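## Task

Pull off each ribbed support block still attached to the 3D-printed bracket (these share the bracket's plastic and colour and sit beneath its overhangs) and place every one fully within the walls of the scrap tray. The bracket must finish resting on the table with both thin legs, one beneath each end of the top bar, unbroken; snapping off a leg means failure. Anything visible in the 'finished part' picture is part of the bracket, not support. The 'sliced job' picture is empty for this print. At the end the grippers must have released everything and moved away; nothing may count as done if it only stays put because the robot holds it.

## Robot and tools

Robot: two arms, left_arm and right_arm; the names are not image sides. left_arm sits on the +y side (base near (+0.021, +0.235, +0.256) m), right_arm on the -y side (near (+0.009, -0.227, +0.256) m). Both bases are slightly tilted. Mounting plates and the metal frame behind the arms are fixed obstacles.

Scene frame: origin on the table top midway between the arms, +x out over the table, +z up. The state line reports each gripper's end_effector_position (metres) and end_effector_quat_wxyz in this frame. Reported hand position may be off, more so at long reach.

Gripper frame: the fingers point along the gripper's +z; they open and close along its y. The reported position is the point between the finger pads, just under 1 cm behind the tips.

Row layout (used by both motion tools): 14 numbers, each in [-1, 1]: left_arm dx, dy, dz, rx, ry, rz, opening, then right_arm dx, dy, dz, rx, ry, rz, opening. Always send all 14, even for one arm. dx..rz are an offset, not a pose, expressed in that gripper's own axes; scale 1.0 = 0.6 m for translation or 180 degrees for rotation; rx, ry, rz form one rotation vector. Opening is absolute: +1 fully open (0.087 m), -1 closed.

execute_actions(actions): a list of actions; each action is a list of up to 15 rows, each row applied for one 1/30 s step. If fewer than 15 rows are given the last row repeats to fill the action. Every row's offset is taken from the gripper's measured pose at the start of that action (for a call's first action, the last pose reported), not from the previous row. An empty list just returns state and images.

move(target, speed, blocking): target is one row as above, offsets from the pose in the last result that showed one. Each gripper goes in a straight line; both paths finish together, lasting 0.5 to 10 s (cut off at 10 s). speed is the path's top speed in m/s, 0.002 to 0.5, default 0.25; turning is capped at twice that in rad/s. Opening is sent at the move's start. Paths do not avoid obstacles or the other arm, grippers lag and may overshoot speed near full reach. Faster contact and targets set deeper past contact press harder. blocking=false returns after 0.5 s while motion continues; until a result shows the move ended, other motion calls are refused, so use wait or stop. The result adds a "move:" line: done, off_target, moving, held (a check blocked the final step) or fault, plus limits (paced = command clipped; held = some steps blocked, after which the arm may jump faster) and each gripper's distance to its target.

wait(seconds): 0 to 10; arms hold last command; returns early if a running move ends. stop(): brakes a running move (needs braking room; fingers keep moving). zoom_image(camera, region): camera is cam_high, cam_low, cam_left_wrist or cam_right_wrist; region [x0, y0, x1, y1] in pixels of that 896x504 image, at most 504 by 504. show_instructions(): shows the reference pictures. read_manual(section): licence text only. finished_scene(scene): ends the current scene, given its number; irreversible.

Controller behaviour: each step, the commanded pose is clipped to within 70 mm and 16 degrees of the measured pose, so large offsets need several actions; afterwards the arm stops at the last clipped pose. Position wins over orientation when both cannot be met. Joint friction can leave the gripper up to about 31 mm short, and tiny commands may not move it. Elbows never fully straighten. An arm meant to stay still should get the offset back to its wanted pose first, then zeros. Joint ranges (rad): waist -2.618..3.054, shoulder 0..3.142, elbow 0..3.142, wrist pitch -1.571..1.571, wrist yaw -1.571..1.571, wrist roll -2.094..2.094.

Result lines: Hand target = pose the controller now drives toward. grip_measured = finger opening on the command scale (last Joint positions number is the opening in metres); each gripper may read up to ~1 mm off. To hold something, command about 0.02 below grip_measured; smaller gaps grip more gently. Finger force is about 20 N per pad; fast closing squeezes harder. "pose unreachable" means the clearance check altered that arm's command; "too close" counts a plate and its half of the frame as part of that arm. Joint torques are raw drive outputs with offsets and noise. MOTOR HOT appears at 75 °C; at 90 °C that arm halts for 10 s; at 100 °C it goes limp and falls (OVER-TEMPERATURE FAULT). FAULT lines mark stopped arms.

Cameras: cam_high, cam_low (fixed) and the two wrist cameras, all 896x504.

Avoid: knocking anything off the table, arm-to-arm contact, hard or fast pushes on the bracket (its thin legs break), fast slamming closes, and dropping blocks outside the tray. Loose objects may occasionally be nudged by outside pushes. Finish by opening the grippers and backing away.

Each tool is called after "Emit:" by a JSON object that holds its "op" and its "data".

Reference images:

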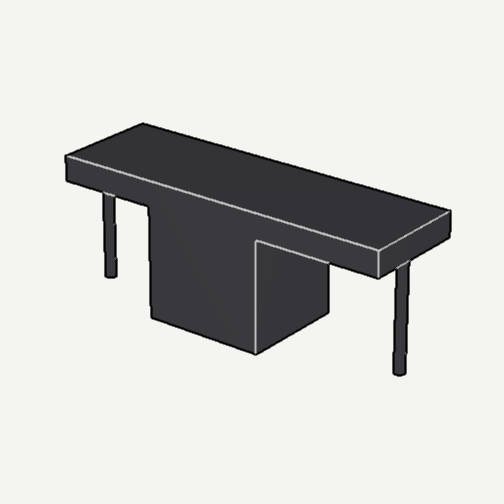

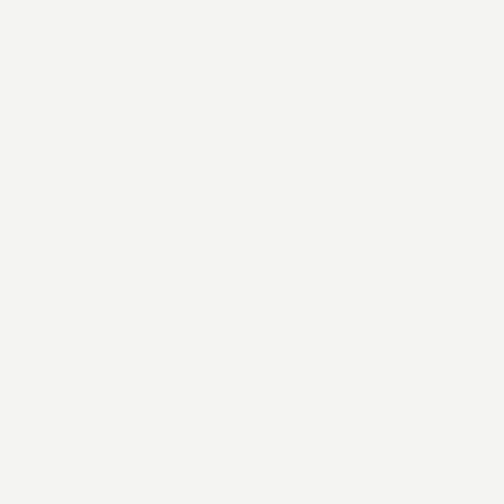

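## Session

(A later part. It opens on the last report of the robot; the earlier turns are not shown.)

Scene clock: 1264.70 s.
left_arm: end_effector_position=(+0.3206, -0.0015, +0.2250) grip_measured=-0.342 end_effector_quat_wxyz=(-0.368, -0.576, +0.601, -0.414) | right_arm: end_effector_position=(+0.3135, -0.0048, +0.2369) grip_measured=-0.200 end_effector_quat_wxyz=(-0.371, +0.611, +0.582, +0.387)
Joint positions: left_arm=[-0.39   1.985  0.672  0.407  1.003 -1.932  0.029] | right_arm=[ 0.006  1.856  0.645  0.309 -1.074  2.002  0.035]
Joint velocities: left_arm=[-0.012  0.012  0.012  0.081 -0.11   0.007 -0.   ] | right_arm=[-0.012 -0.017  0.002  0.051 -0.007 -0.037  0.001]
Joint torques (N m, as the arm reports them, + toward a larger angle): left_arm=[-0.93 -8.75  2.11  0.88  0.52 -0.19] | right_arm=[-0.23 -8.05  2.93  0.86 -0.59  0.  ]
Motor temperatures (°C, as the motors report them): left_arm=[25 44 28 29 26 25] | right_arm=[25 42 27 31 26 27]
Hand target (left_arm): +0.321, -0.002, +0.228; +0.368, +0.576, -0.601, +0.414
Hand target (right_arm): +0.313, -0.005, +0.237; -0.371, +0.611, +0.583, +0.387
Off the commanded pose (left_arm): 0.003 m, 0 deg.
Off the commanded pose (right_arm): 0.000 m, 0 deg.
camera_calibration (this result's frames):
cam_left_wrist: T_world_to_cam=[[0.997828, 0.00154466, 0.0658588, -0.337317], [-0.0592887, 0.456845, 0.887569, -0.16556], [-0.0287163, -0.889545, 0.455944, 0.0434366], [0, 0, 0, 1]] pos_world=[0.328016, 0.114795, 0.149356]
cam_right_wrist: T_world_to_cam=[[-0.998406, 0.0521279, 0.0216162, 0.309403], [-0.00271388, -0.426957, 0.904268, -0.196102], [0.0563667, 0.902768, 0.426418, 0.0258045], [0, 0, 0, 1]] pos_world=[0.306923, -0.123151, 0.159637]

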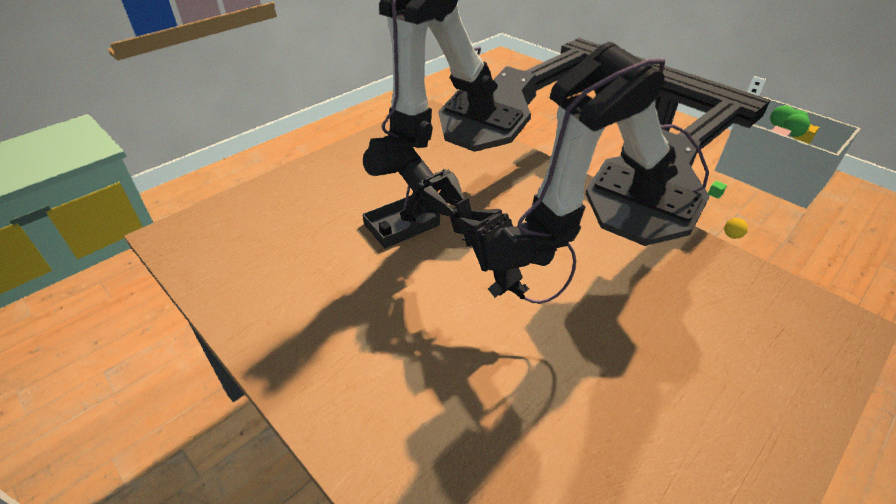

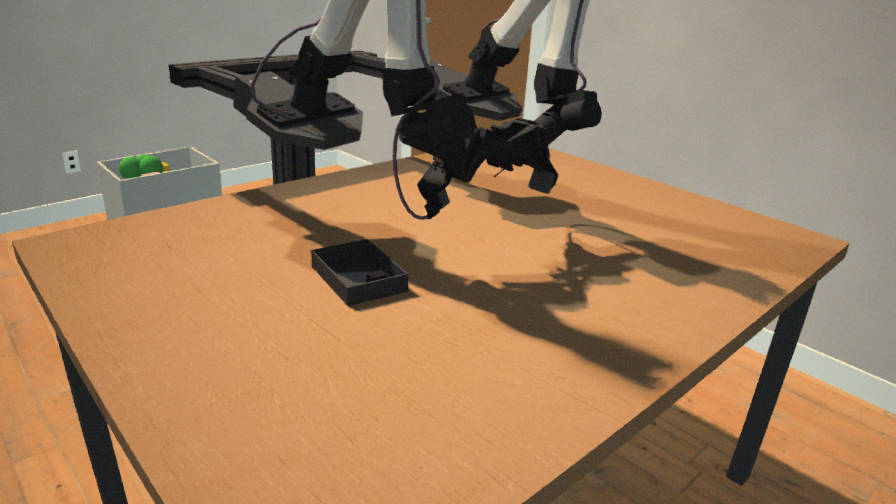

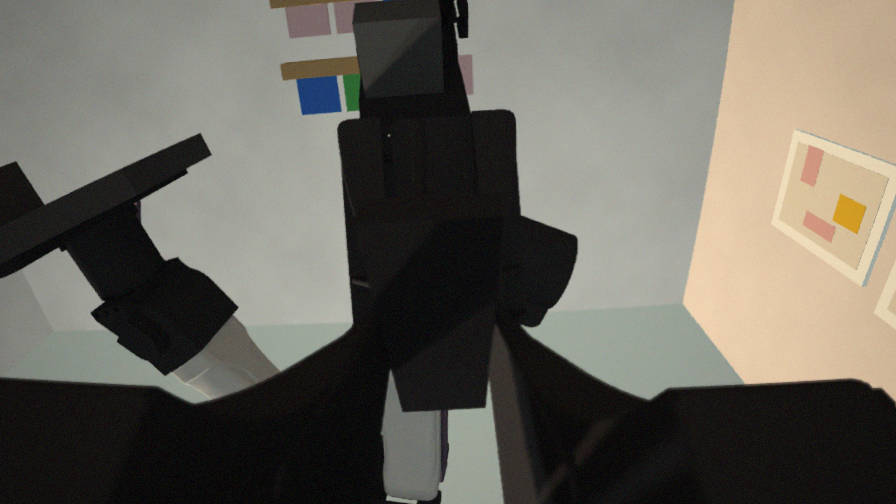

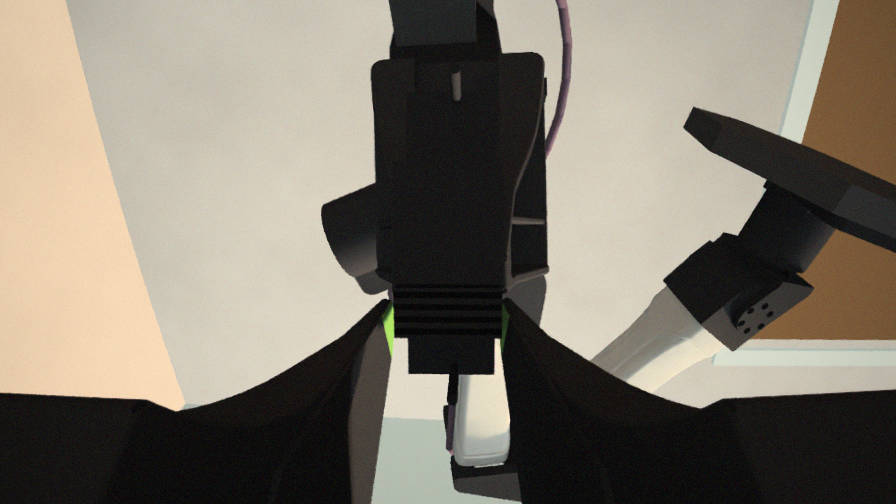

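Emit:
{"op": "execute_actions", "data": {"actions": [[[0,0,0,0,0,0,-0.38, 0,0,0,0,0,0,-0.21],[0,0,0,0,0,0,-0.38, 0,0,0,0,0,0,-0.23],[0,0,0,0,0,0,-0.38, 0,0,0,0,0,0,-0.25],[0,0,0,0,0,0,-0.38, 0,0,0,0,0,0,-0.26],[0,0,0,0,0,0,-0.38, 0,0,0,0,0,0,-0.27],[0,0,0,0,0,0,-0.38, 0,0,0,0,0,0,-0.28],[0,0,0,0,0,0,-0.38, 0,0,0,0,0,0,-0.29],[0,0,0,0,0,0,-0.38, 0,0,0,0,0,0,-0.30],[0,0,0,0,0,0,-0.38, 0,0,0,0,0,0,-0.31],[0,0,0,0,0,0,-0.38, 0,0,0,0,0,0,-0.32],[0,0,0,0,0,0,-0.38, 0,0,0,0,0,0,-0.33],[0,0,0,0,0,0,-0.38, 0,0,0,0,0,0,-0.34],[0,0,0,0,0,0,-0.38, 0,0,0,0,0,0,-0.35],[0,0,0,0,0,0,-0.38, 0,0,0,0,0,0,-0.36],[0,0,0,0,0,0,-0.38, 0,0,0,0,0,0,-0.36]]]}}

Scene clock: 1269.90 s.
left_arm: end_effector_position=(+0.3209, -0.0015, +0.2250) grip_measured=-0.342 end_effector_quat_wxyz=(-0.368, -0.577, +0.601, -0.414) | right_arm: end_effector_position=(+0.3131, -0.0048, +0.2371) grip_measured=-0.321 end_effector_quat_wxyz=(-0.371, +0.610, +0.583, +0.388)
Joint positions: left_arm=[-0.39   1.985  0.672  0.408  1.003 -1.934  0.029] | right_arm=[ 0.006  1.856  0.645  0.308 -1.075  1.999  0.03 ]
Joint velocities: left_arm=[ 0.012 -0.002 -0.002 -0.051 -0.022  0.007  0.001] | right_arm=[ 0.002 -0.007  0.002 -0.051 -0.095 -0.081  0.001]
Joint torques (N m, as the arm reports them, + toward a larger angle): left_arm=[-0.78 -7.64  2.35  0.95  0.52 -0.15] | right_arm=[-0.2  -8.07  2.86  0.89 -0.55  0.07]
Motor temperatures (°C, as the motors report them): left_arm=[25 45 28 29 26 25] | right_arm=[25 42 27 31 26 27]
Hand target (left_arm): +0.321, -0.001, +0.225; +0.368, +0.577, -0.601, +0.414
Hand target (right_arm): +0.313, -0.005, +0.237; -0.371, +0.611, +0.582, +0.387
Off the commanded pose (left_arm): 0.000 m, 0 deg.
Off the commanded pose (right_arm): 0.000 m, 0 deg.
camera_calibration (this result's frames):
cam_left_wrist: T_world_to_cam=[[0.997865, 0.00256716, 0.0652673, -0.337438], [-0.0592323, 0.456731, 0.887631, -0.165593], [-0.0275309, -0.889601, 0.455907, 0.0430567], [0, 0, 0, 1]] pos_world=[0.328094, 0.114801, 0.149379]
cam_right_wrist: T_world_to_cam=[[-0.998533, 0.0502159, 0.0202517, 0.309392], [-0.00319149, -0.427955, 0.903794, -0.195984], [0.0540517, 0.902404, 0.427488, 0.0261803], [0, 0, 0, 1]] pos_world=[0.306898, -0.123034, 0.159672]

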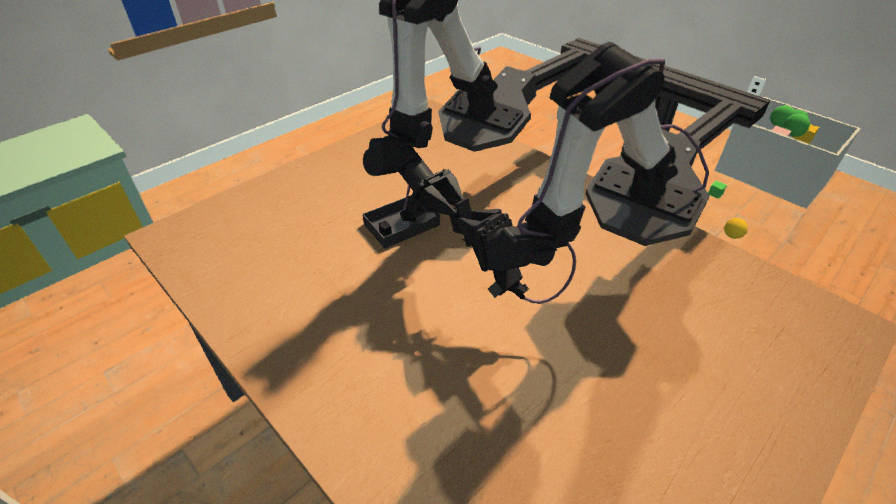

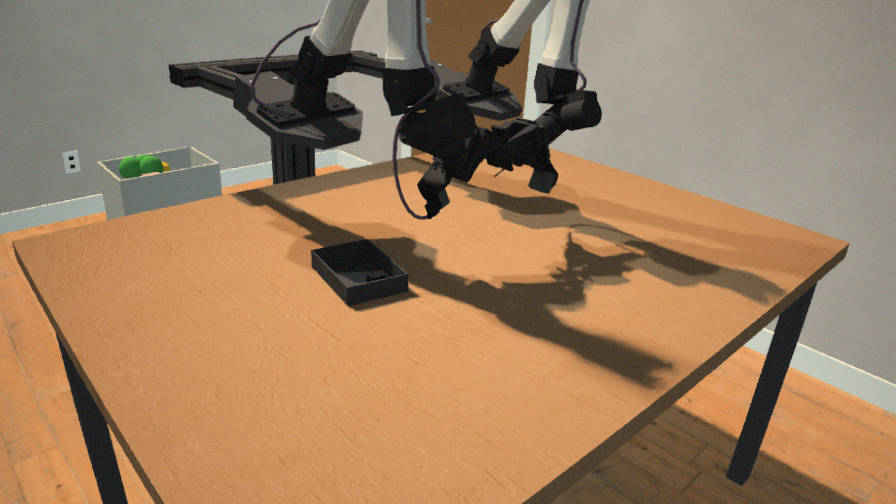

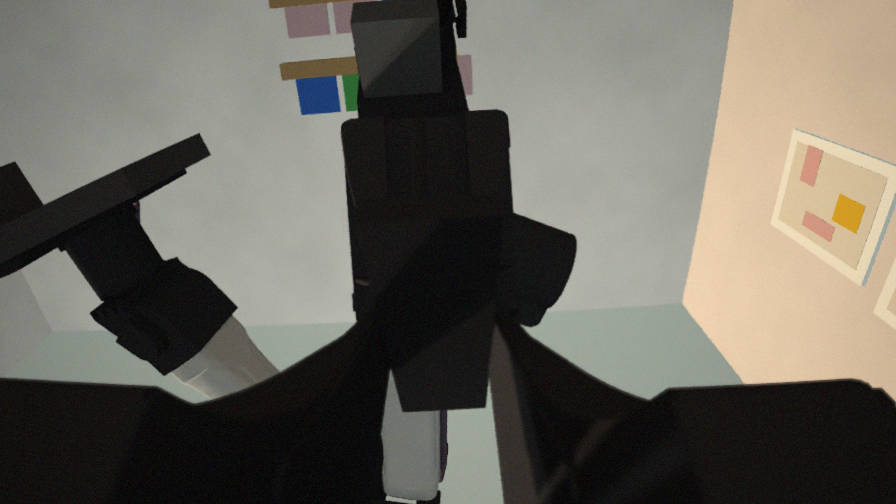

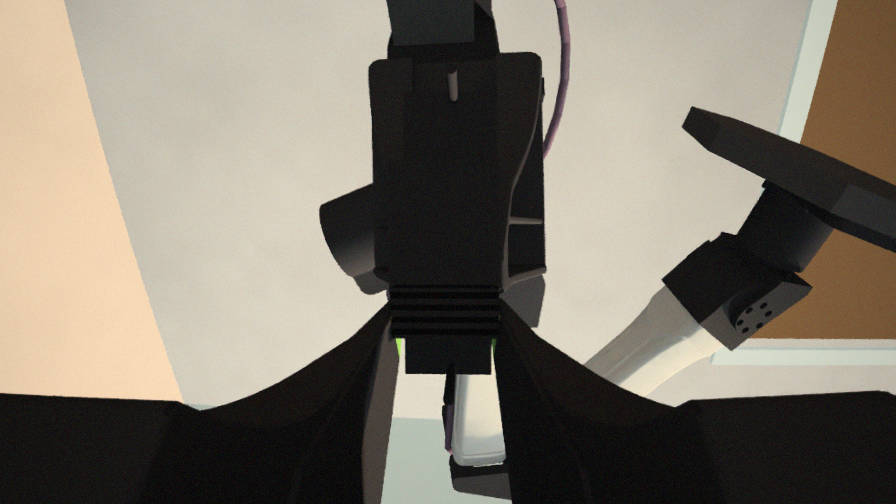

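Emit:
{"op": "move", "data": {"target": [-0.0022,0,-0.0333,0,0,0,-0.38, -0.0264,0,-0.0255,0,0,0,-0.36], "speed": 0.012}}

Scene clock: 1275.27 s.
left_arm: end_effector_position=(+0.3101, -0.0000, +0.2333) grip_measured=-0.345 end_effector_quat_wxyz=(-0.383, -0.559, +0.609, -0.412) | right_arm: end_effector_position=(+0.3016, -0.0070, +0.2440) grip_measured=-0.323 end_effector_quat_wxyz=(-0.388, +0.582, +0.593, +0.399)
Joint positions: left_arm=[-0.387  1.957  0.672  0.319  1.04  -1.864  0.029] | right_arm=[-0.006  1.856  0.645  0.252 -1.141  1.904  0.03 ]
Joint velocities: left_arm=[-0.017 -0.012 -0.007  0.051  0.037 -0.051 -0.   ] | right_arm=[ 0.002  0.002 -0.017 -0.066  0.007 -0.022 -0.   ]
Joint torques (N m, as the arm reports them, + toward a larger angle): left_arm=[ 4.93 -9.03  2.36  0.59  0.5   0.02] | right_arm=[-5.49 -6.    4.24  0.32 -0.34 -0.2 ]
Motor temperatures (°C, as the motors report them): left_arm=[25 45 28 29 26 25] | right_arm=[26 42 27 31 26 27]
Hand target (left_arm): +0.320, +0.017, +0.231; +0.367, +0.577, -0.601, +0.414
Hand target (right_arm): +0.311, -0.025, +0.230; -0.371, +0.611, +0.582, +0.388
Off the commanded pose (left_arm): 0.020 m, 3 deg.
Off the commanded pose (right_arm): 0.026 m, 4 deg.
move: off_target (left_arm, right_arm)
camera_calibration (this result's frames):
cam_left_wrist: T_world_to_cam=[[0.997028, -0.0404384, 0.0655732, -0.327027], [-0.0383476, 0.477721, 0.877674, -0.178382], [-0.0668174, -0.877581, 0.47475, 0.0480706], [0, 0, 0, 1]] pos_world=[0.322427, 0.114178, 0.155184]
cam_right_wrist: T_world_to_cam=[[-0.999997, -0.000918829, -0.0023973, 0.303426], [-0.00168382, -0.470162, 0.882578, -0.198809], [-0.00193806, 0.88258, 0.470159, 0.0321687], [0, 0, 0, 1]] pos_world=[0.303153, -0.121585, 0.161068]

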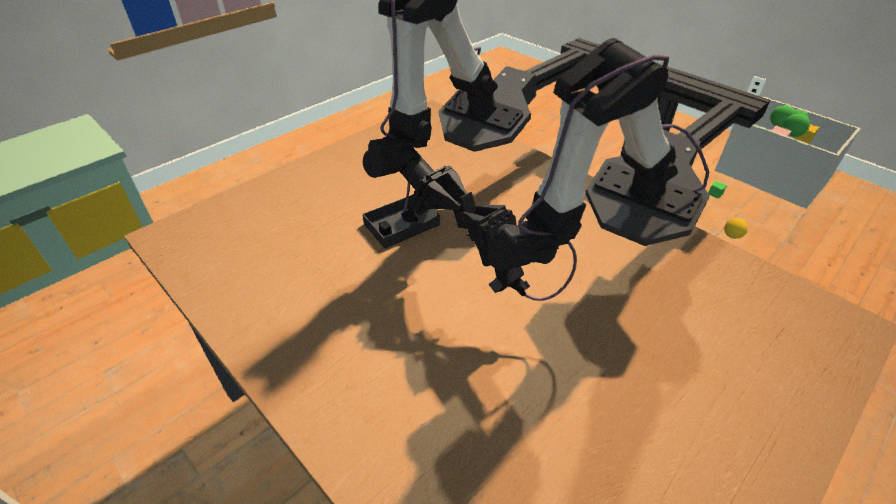

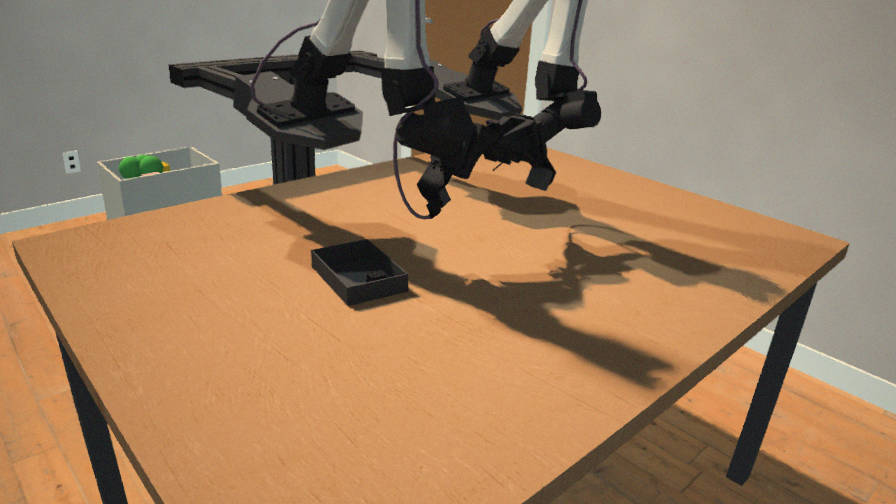

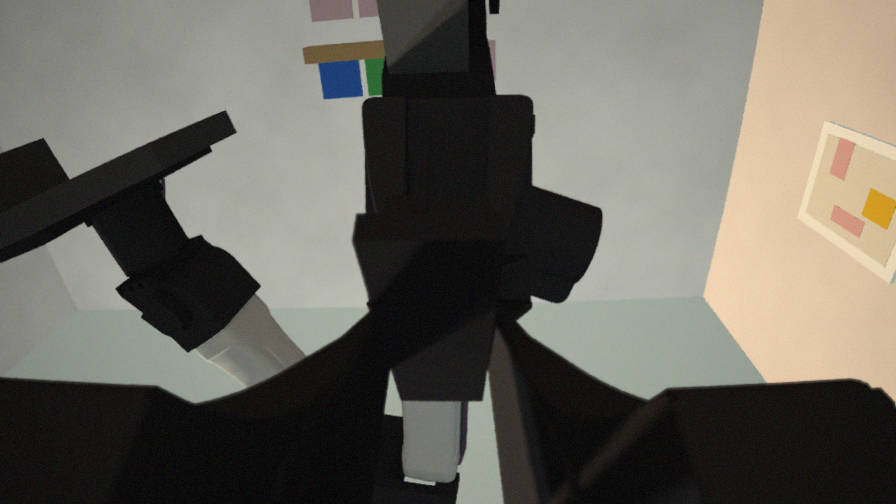

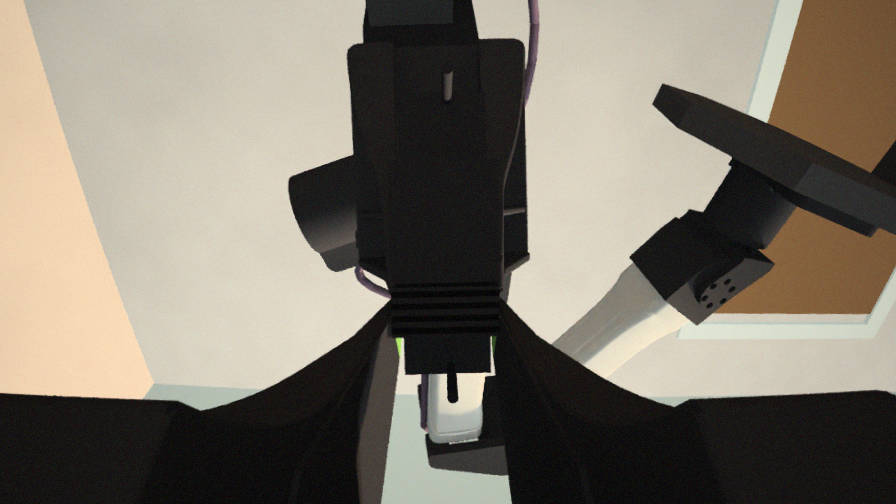

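Emit:
{"op": "execute_actions", "data": {"actions": [[[0,0,0,0,0,0,-0.38, 0,0,0,0,0,0,-0.36],[0,0,0,0,0,0,-0.38, 0,0,0,0,0,0,-0.36],[0,0,0,0,0,0,-0.38, 0,0,0,0,0,0,-0.36],[0,0,0,0,0,0,-0.38, 0,0,0,0,0,0,-0.36],[0,0,0,0,0,0,-0.38, 0,0,0,0,0,0,-0.36],[0,0,0,0,0,0,-0.38, 0,0,0,0,0,0,-0.34],[0,0,0,0,0,0,-0.38, 0,0,0,0,0,0,-0.32],[0,0,0,0,0,0,-0.38, 0,0,0,0,0,0,-0.30],[0,0,0,0,0,0,-0.38, 0,0,0,0,0,0,-0.27],[0,0,0,0,0,0,-0.38, 0,0,0,0,0,0,-0.24],[0,0,0,0,0,0,-0.38, 0,0,0,0,0,0,-0.20],[0,0,0,0,0,0,-0.38, 0,0,0,0,0,0,-0.16],[0,0,0,0,0,0,-0.38, 0,0,0,0,0,0,-0.12],[0,0,0,0,0,0,-0.38, 0,0,0,0,0,0,-0.08],[0,0,0,0,0,0,-0.38, 0,0,0,0,0,0,-0.05]]]}}

Scene clock: 1307.30 s.
left_arm: end_effector_position=(+0.3094, -0.0007, +0.2335) grip_measured=-0.345 end_effector_quat_wxyz=(-0.386, -0.561, +0.608, -0.410) | right_arm: end_effector_position=(+0.3012, -0.0062, +0.2444) grip_measured=-0.064 end_effector_quat_wxyz=(-0.390, +0.582, +0.592, +0.398)
Joint positions: left_arm=[-0.39   1.957  0.672  0.317  1.041 -1.869  0.029] | right_arm=[-0.003  1.856  0.645  0.252 -1.142  1.91   0.041]
Joint velocities: left_arm=[-0.007 -0.002 -0.007 -0.081  0.037  0.022  0.   ] | right_arm=[-0.002 -0.017 -0.012  0.007 -0.066 -0.066  0.024]
Joint torques (N m, as the arm reports them, + toward a larger angle): left_arm=[-0.49 -7.56  2.47  0.9   0.57 -0.12] | right_arm=[-0.43 -7.98  2.81  0.79 -0.63 -0.01]
Motor temperatures (°C, as the motors report them): left_arm=[26 47 28 28 26 25] | right_arm=[27 40 27 30 26 27]
Hand target (left_arm): +0.310, -0.000, +0.233; +0.383, +0.559, -0.609, +0.412
Hand target (right_arm): +0.302, -0.007, +0.244; -0.388, +0.582, +0.593, +0.399
Off the commanded pose (left_arm): 0.001 m, 0 deg.
Off the commanded pose (right_arm): 0.001 m, 0 deg.
camera_calibration (this result's frames):
cam_left_wrist: T_world_to_cam=[[0.997445, -0.0414563, 0.058171, -0.324759], [-0.0313101, 0.478223, 0.87768, -0.180375], [-0.064204, -0.87726, 0.475703, 0.0462777], [0, 0, 0, 1]] pos_world=[0.321253, 0.113394, 0.155189]
cam_right_wrist: T_world_to_cam=[[-0.999994, -0.00165175, 0.00313457, 0.301704], [0.00354305, -0.472141, 0.881516, -0.200131], [0.0000239146, 0.881522, 0.472144, 0.0301765], [0, 0, 0, 1]] pos_world=[0.302411, -0.120593, 0.161226]

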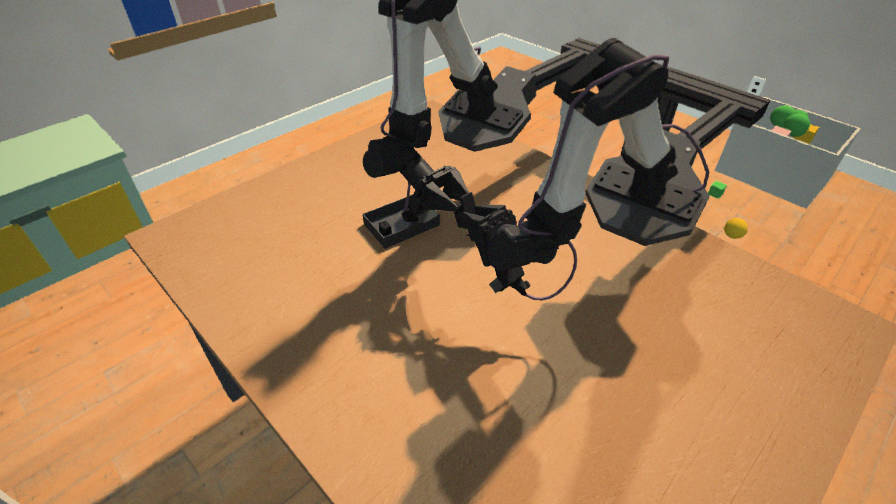

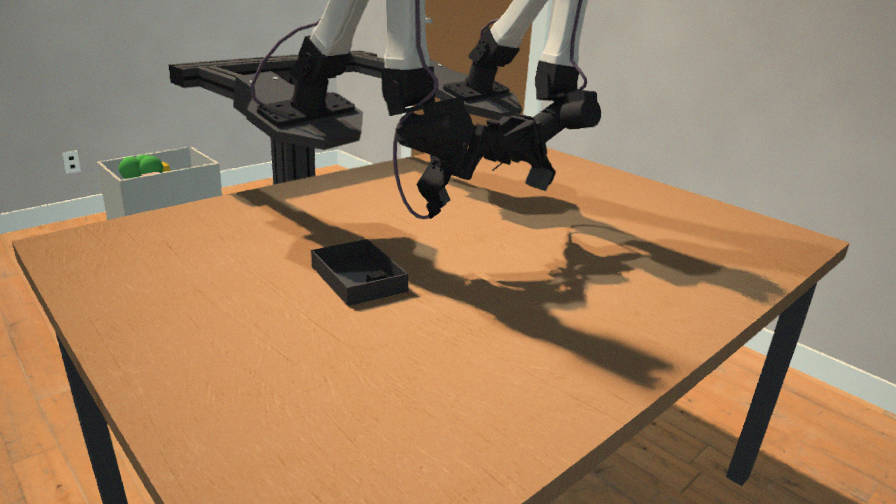

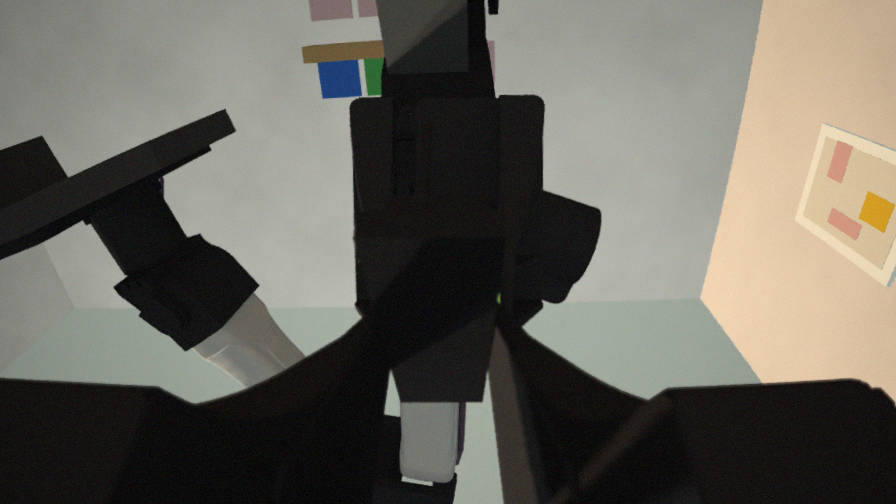

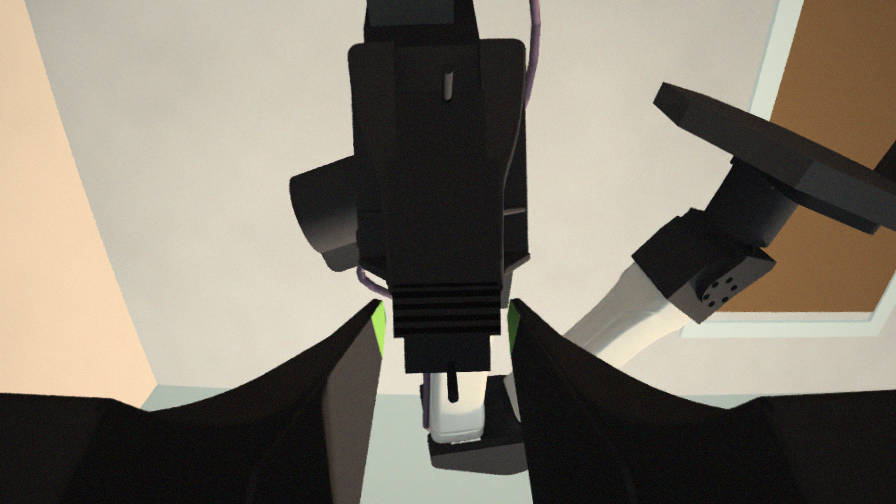

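Emit:
{"op": "execute_actions", "data": {"actions": []}}

Scene clock: 1318.63 s.
left_arm: end_effector_position=(+0.3094, -0.0007, +0.2335) grip_measured=-0.345 end_effector_quat_wxyz=(-0.386, -0.561, +0.608, -0.410) | right_arm: end_effector_position=(+0.3012, -0.0062, +0.2444) grip_measured=-0.050 end_effector_quat_wxyz=(-0.390, +0.582, +0.592, +0.398)
Joint positions: left_arm=[-0.39   1.957  0.672  0.317  1.041 -1.869  0.029] | right_arm=[-0.003  1.856  0.645  0.252 -1.142  1.91   0.042]
Joint velocities: left_arm=[ 0.012  0.002  0.007 -0.007 -0.037 -0.037  0.   ] | right_arm=[-0.002 -0.002 -0.007 -0.051 -0.007 -0.007  0.   ]
Joint torques (N m, as the arm reports them, + toward a larger angle): left_arm=[-0.53 -7.54  2.57  0.9   0.55 -0.1 ] | right_arm=[-0.4  -8.03  2.79  0.79 -0.6  -0.03]
Motor temperatures (°C, as the motors report them): left_arm=[26 47 28 28 26 25] | right_arm=[26 41 27 30 26 27]
Hand target (left_arm): +0.310, -0.000, +0.233; +0.383, +0.559, -0.609, +0.412
Hand target (right_arm): +0.302, -0.007, +0.244; -0.388, +0.582, +0.593, +0.399
Off the commanded pose (left_arm): 0.001 m, 0 deg.
Off the commanded pose (right_arm): 0.001 m, 0 deg.
camera_calibration (this result's frames):
cam_left_wrist: T_world_to_cam=[[0.997445, -0.0414563, 0.058171, -0.324759], [-0.0313101, 0.478223, 0.87768, -0.180375], [-0.064204, -0.87726, 0.475703, 0.0462777], [0, 0, 0, 1]] pos_world=[0.321253, 0.113394, 0.155189]
cam_right_wrist: T_world_to_cam=[[-0.999994, -0.00165175, 0.00313457, 0.301704], [0.00354305, -0.472141, 0.881516, -0.200131], [0.0000239146, 0.881522, 0.472144, 0.0301765], [0, 0, 0, 1]] pos_world=[0.302411, -0.120593, 0.161226]

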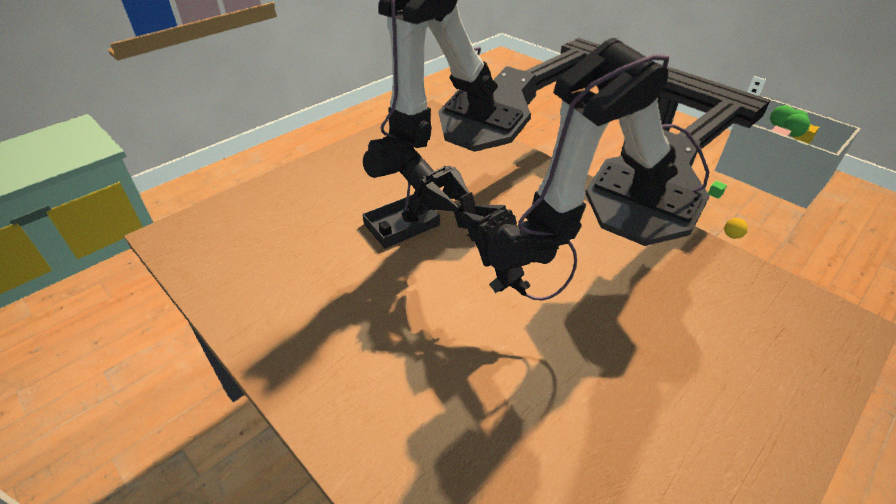

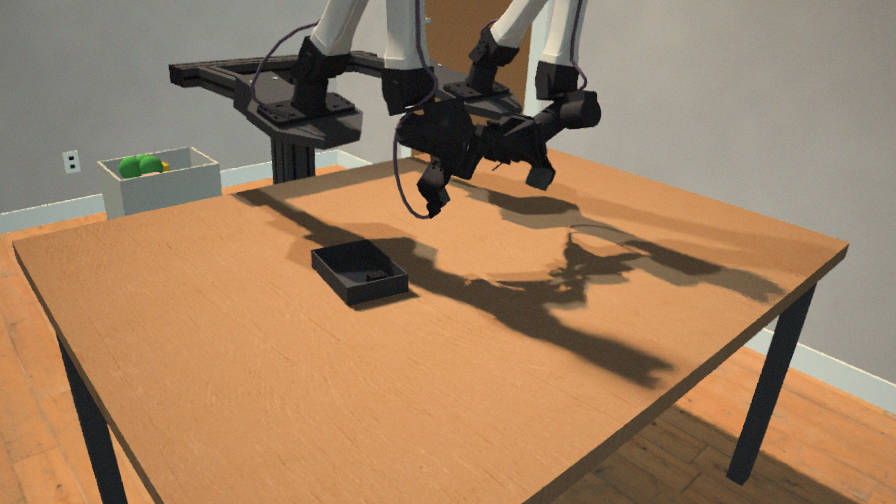

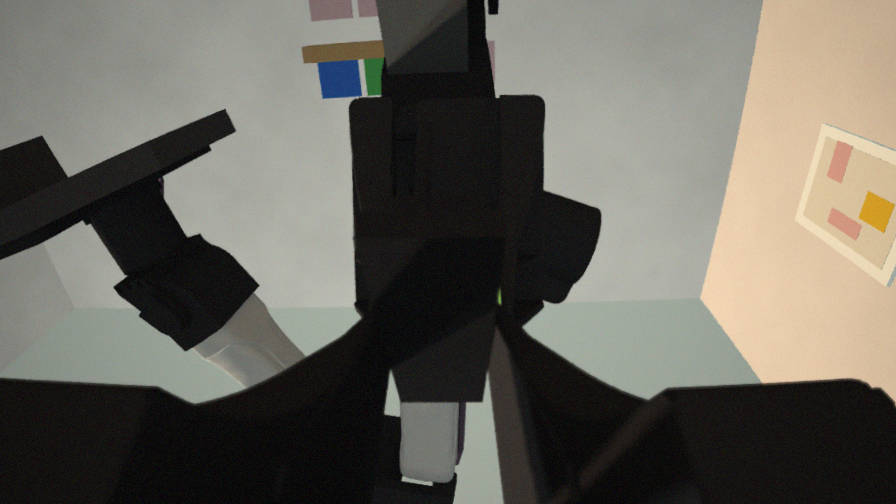

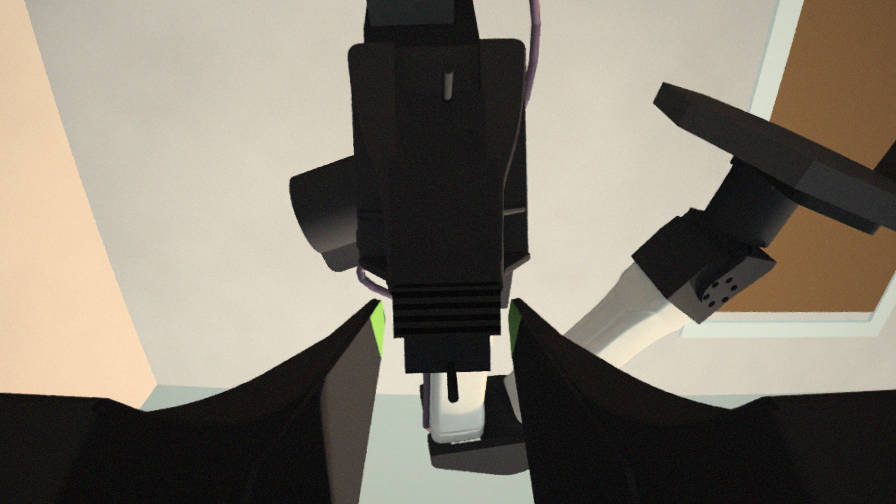

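Emit:
{"op": "move", "data": {"target": [0,0,0,0,0,0,-0.38, 0.0041,0,-0.0041,0,0,0,-0.05], "speed": 0.01}}

Scene clock: 1378.77 s.
left_arm: end_effector_position=(+0.3094, -0.0007, +0.2335) grip_measured=-0.345 end_effector_quat_wxyz=(-0.386, -0.561, +0.608, -0.410) | right_arm: end_effector_position=(+0.3003, -0.0063, +0.2440) grip_measured=-0.050 end_effector_quat_wxyz=(-0.393, +0.584, +0.591, +0.395)
Joint positions: left_arm=[-0.39   1.957  0.672  0.317  1.041 -1.869  0.029] | right_arm=[-0.003  1.856  0.645  0.244 -1.142  1.91   0.042]
Joint velocities: left_arm=[-0.007 -0.002  0.017  0.051 -0.037 -0.007 -0.001] | right_arm=[ 0.012 -0.007 -0.012  0.037  0.022 -0.007 -0.001]
Joint torques (N m, as the arm reports them, + toward a larger angle): left_arm=[-0.79 -7.6   2.53  0.85  0.57 -0.15] | right_arm=[-0.69 -9.24  2.72  0.65 -0.68 -0.04]
Motor temperatures (°C, as the motors report them): left_arm=[25 46 28 28 26 25] | right_arm=[26 42 27 30 26 27]
Hand target (left_arm): +0.309, -0.001, +0.233; +0.386, +0.561, -0.608, +0.410
Hand target (right_arm): +0.301, -0.007, +0.248; -0.390, +0.582, +0.592, +0.398
Off the commanded pose (left_arm): 0.000 m, 0 deg.
Off the commanded pose (right_arm): 0.004 m, 1 deg.
move: done
camera_calibration (this result's frames):
cam_left_wrist: T_world_to_cam=[[0.997445, -0.0414563, 0.058171, -0.324759], [-0.0313101, 0.478223, 0.87768, -0.180375], [-0.064204, -0.87726, 0.475703, 0.0462777], [0, 0, 0, 1]] pos_world=[0.321253, 0.113394, 0.155189]
cam_right_wrist: T_world_to_cam=[[-0.999929, -0.00178117, 0.0118178, 0.298689], [0.0112636, -0.471025, 0.882048, -0.202251], [0.00399538, 0.882118, 0.471012, 0.0295718], [0, 0, 0, 1]] pos_world=[0.300827, -0.120819, 0.160937]

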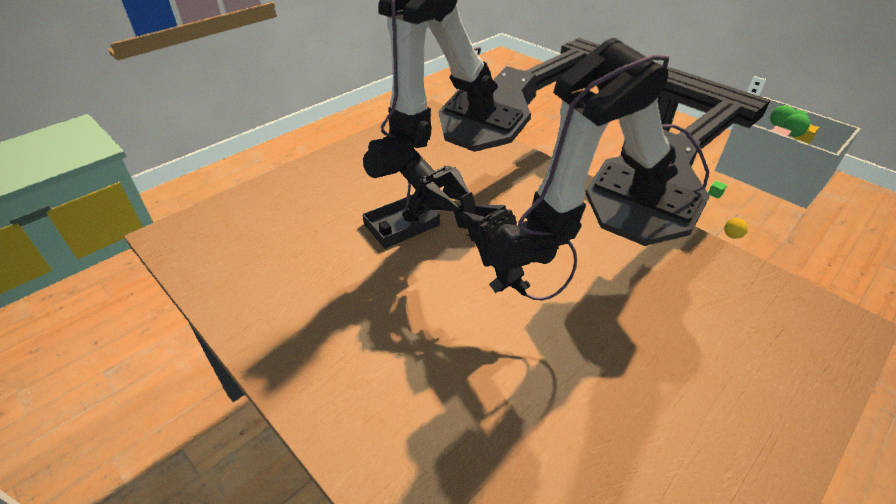

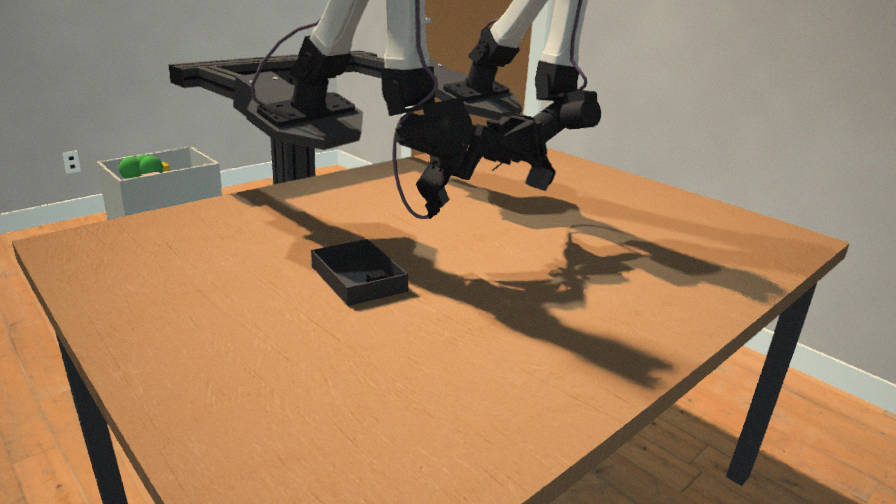

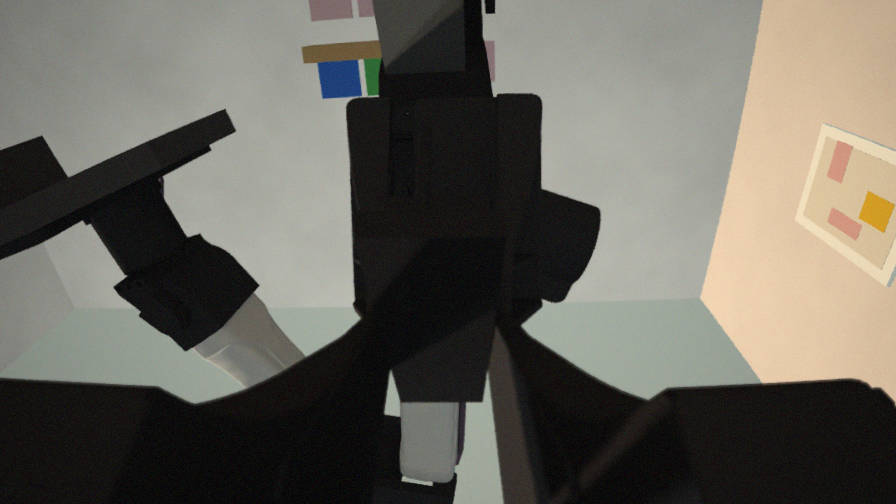

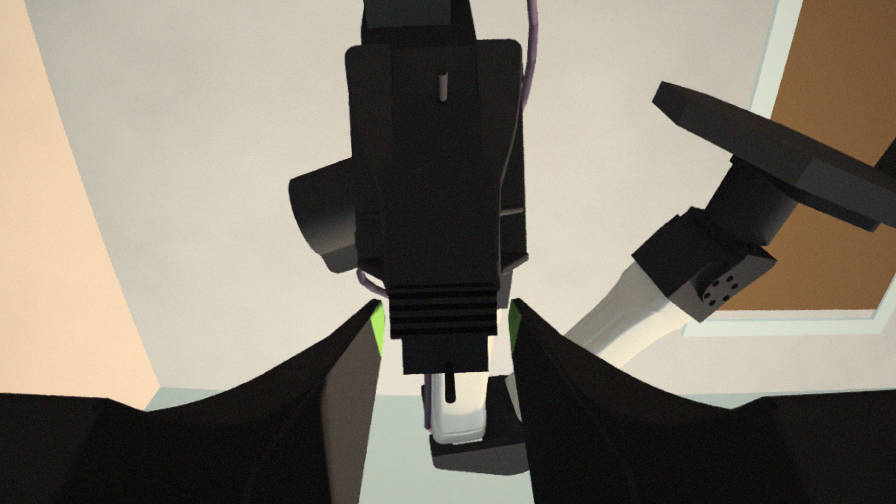

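Emit:
{"op": "move", "data": {"target": [0,0,0,0,0,0,-0.38, 0.0082,0.0017,-0.0083,0,0,0,-0.05], "speed": 0.01}}

Scene clock: 1384.33 s.
left_arm: end_effector_position=(+0.3094, -0.0007, +0.2335) grip_measured=-0.345 end_effector_quat_wxyz=(-0.386, -0.561, +0.608, -0.410) | right_arm: end_effector_position=(+0.2983, -0.0066, +0.2468) grip_measured=-0.050 end_effector_quat_wxyz=(-0.396, +0.586, +0.590, +0.390)
Joint positions: left_arm=[-0.39   1.957  0.672  0.317  1.041 -1.869  0.029] | right_arm=[-0.003  1.839  0.645  0.208 -1.142  1.901  0.042]
Joint velocities: left_arm=[-0.017 -0.027 -0.002 -0.022 -0.037 -0.037  0.   ] | right_arm=[-0.002  0.007 -0.022 -0.037  0.022 -0.037 -0.   ]
Joint torques (N m, as the arm reports them, + toward a larger angle): left_arm=[-0.75 -7.55  2.47  0.86  0.54 -0.16] | right_arm=[-1.1  -8.9   3.2   0.61 -0.7  -0.05]
Motor temperatures (°C, as the motors report them): left_arm=[25 46 28 28 26 25] | right_arm=[26 43 27 30 26 27]
Hand target (left_arm): +0.309, -0.001, +0.233; +0.386, +0.561, -0.608, +0.410
Hand target (right_arm): +0.301, -0.009, +0.250; -0.393, +0.584, +0.590, +0.395
Off the commanded pose (left_arm): 0.000 m, 0 deg.
Off the commanded pose (right_arm): 0.005 m, 1 deg.
move: done
camera_calibration (this result's frames):
cam_left_wrist: T_world_to_cam=[[0.997445, -0.0414563, 0.058171, -0.324759], [-0.0313101, 0.478223, 0.87768, -0.180375], [-0.064204, -0.87726, 0.475703, 0.0462777], [0, 0, 0, 1]] pos_world=[0.321253, 0.113394, 0.155189]
cam_right_wrist: T_world_to_cam=[[-0.999723, -0.00523475, 0.0229392, 0.293819], [0.0227174, -0.468586, 0.883126, -0.208509], [0.00612603, 0.883402, 0.468575, 0.0284855], [0, 0, 0, 1]] pos_world=[0.2983, -0.121331, 0.164052]

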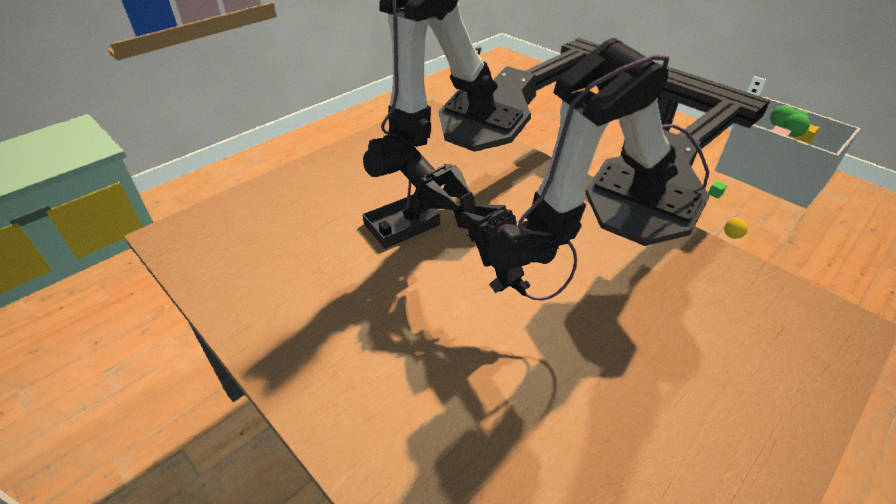

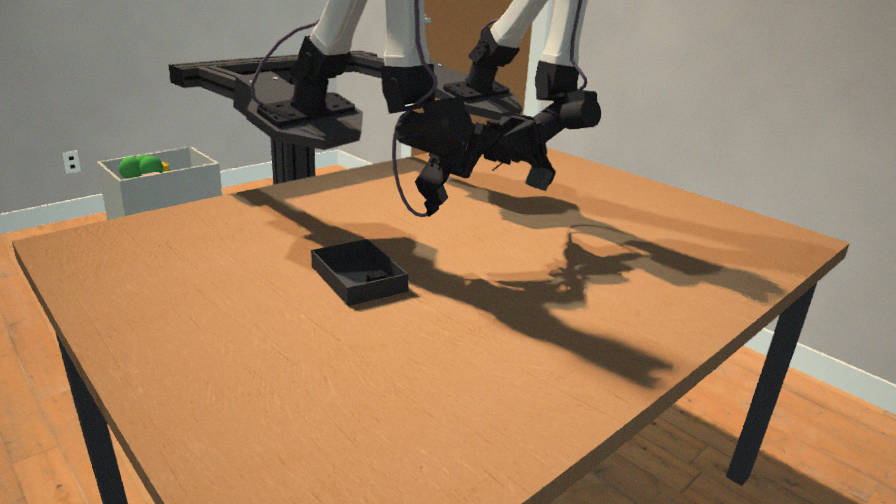

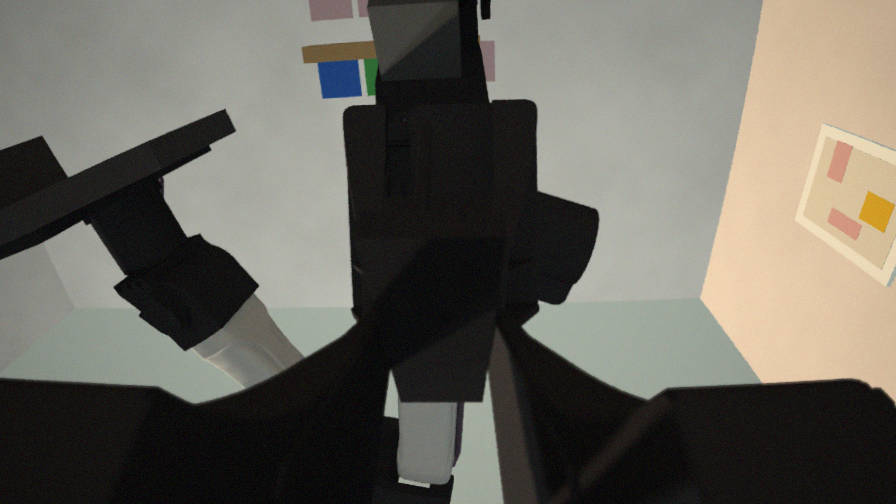

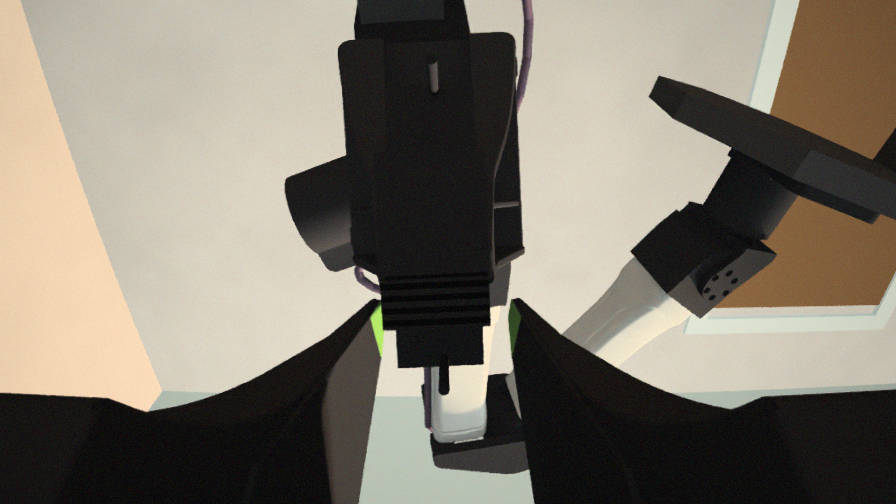

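Emit:
{"op": "zoom_image", "data": {"camera": "cam_right_wrist", "region": [340, 230, 560, 410]}}

Region (340, 230, 560, 410) of cam_right_wrist's 896x504 image, scaled by 2.291, with more detail than that image has; it fills the top 412 rows of this view, and the rest is white.

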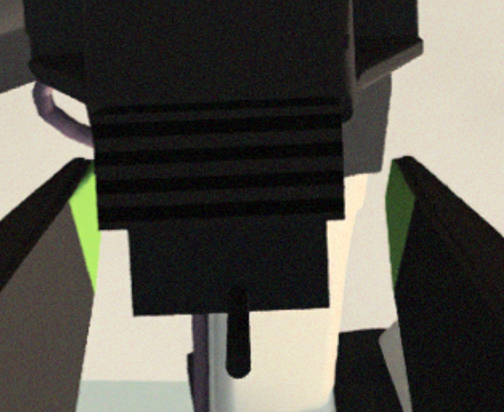

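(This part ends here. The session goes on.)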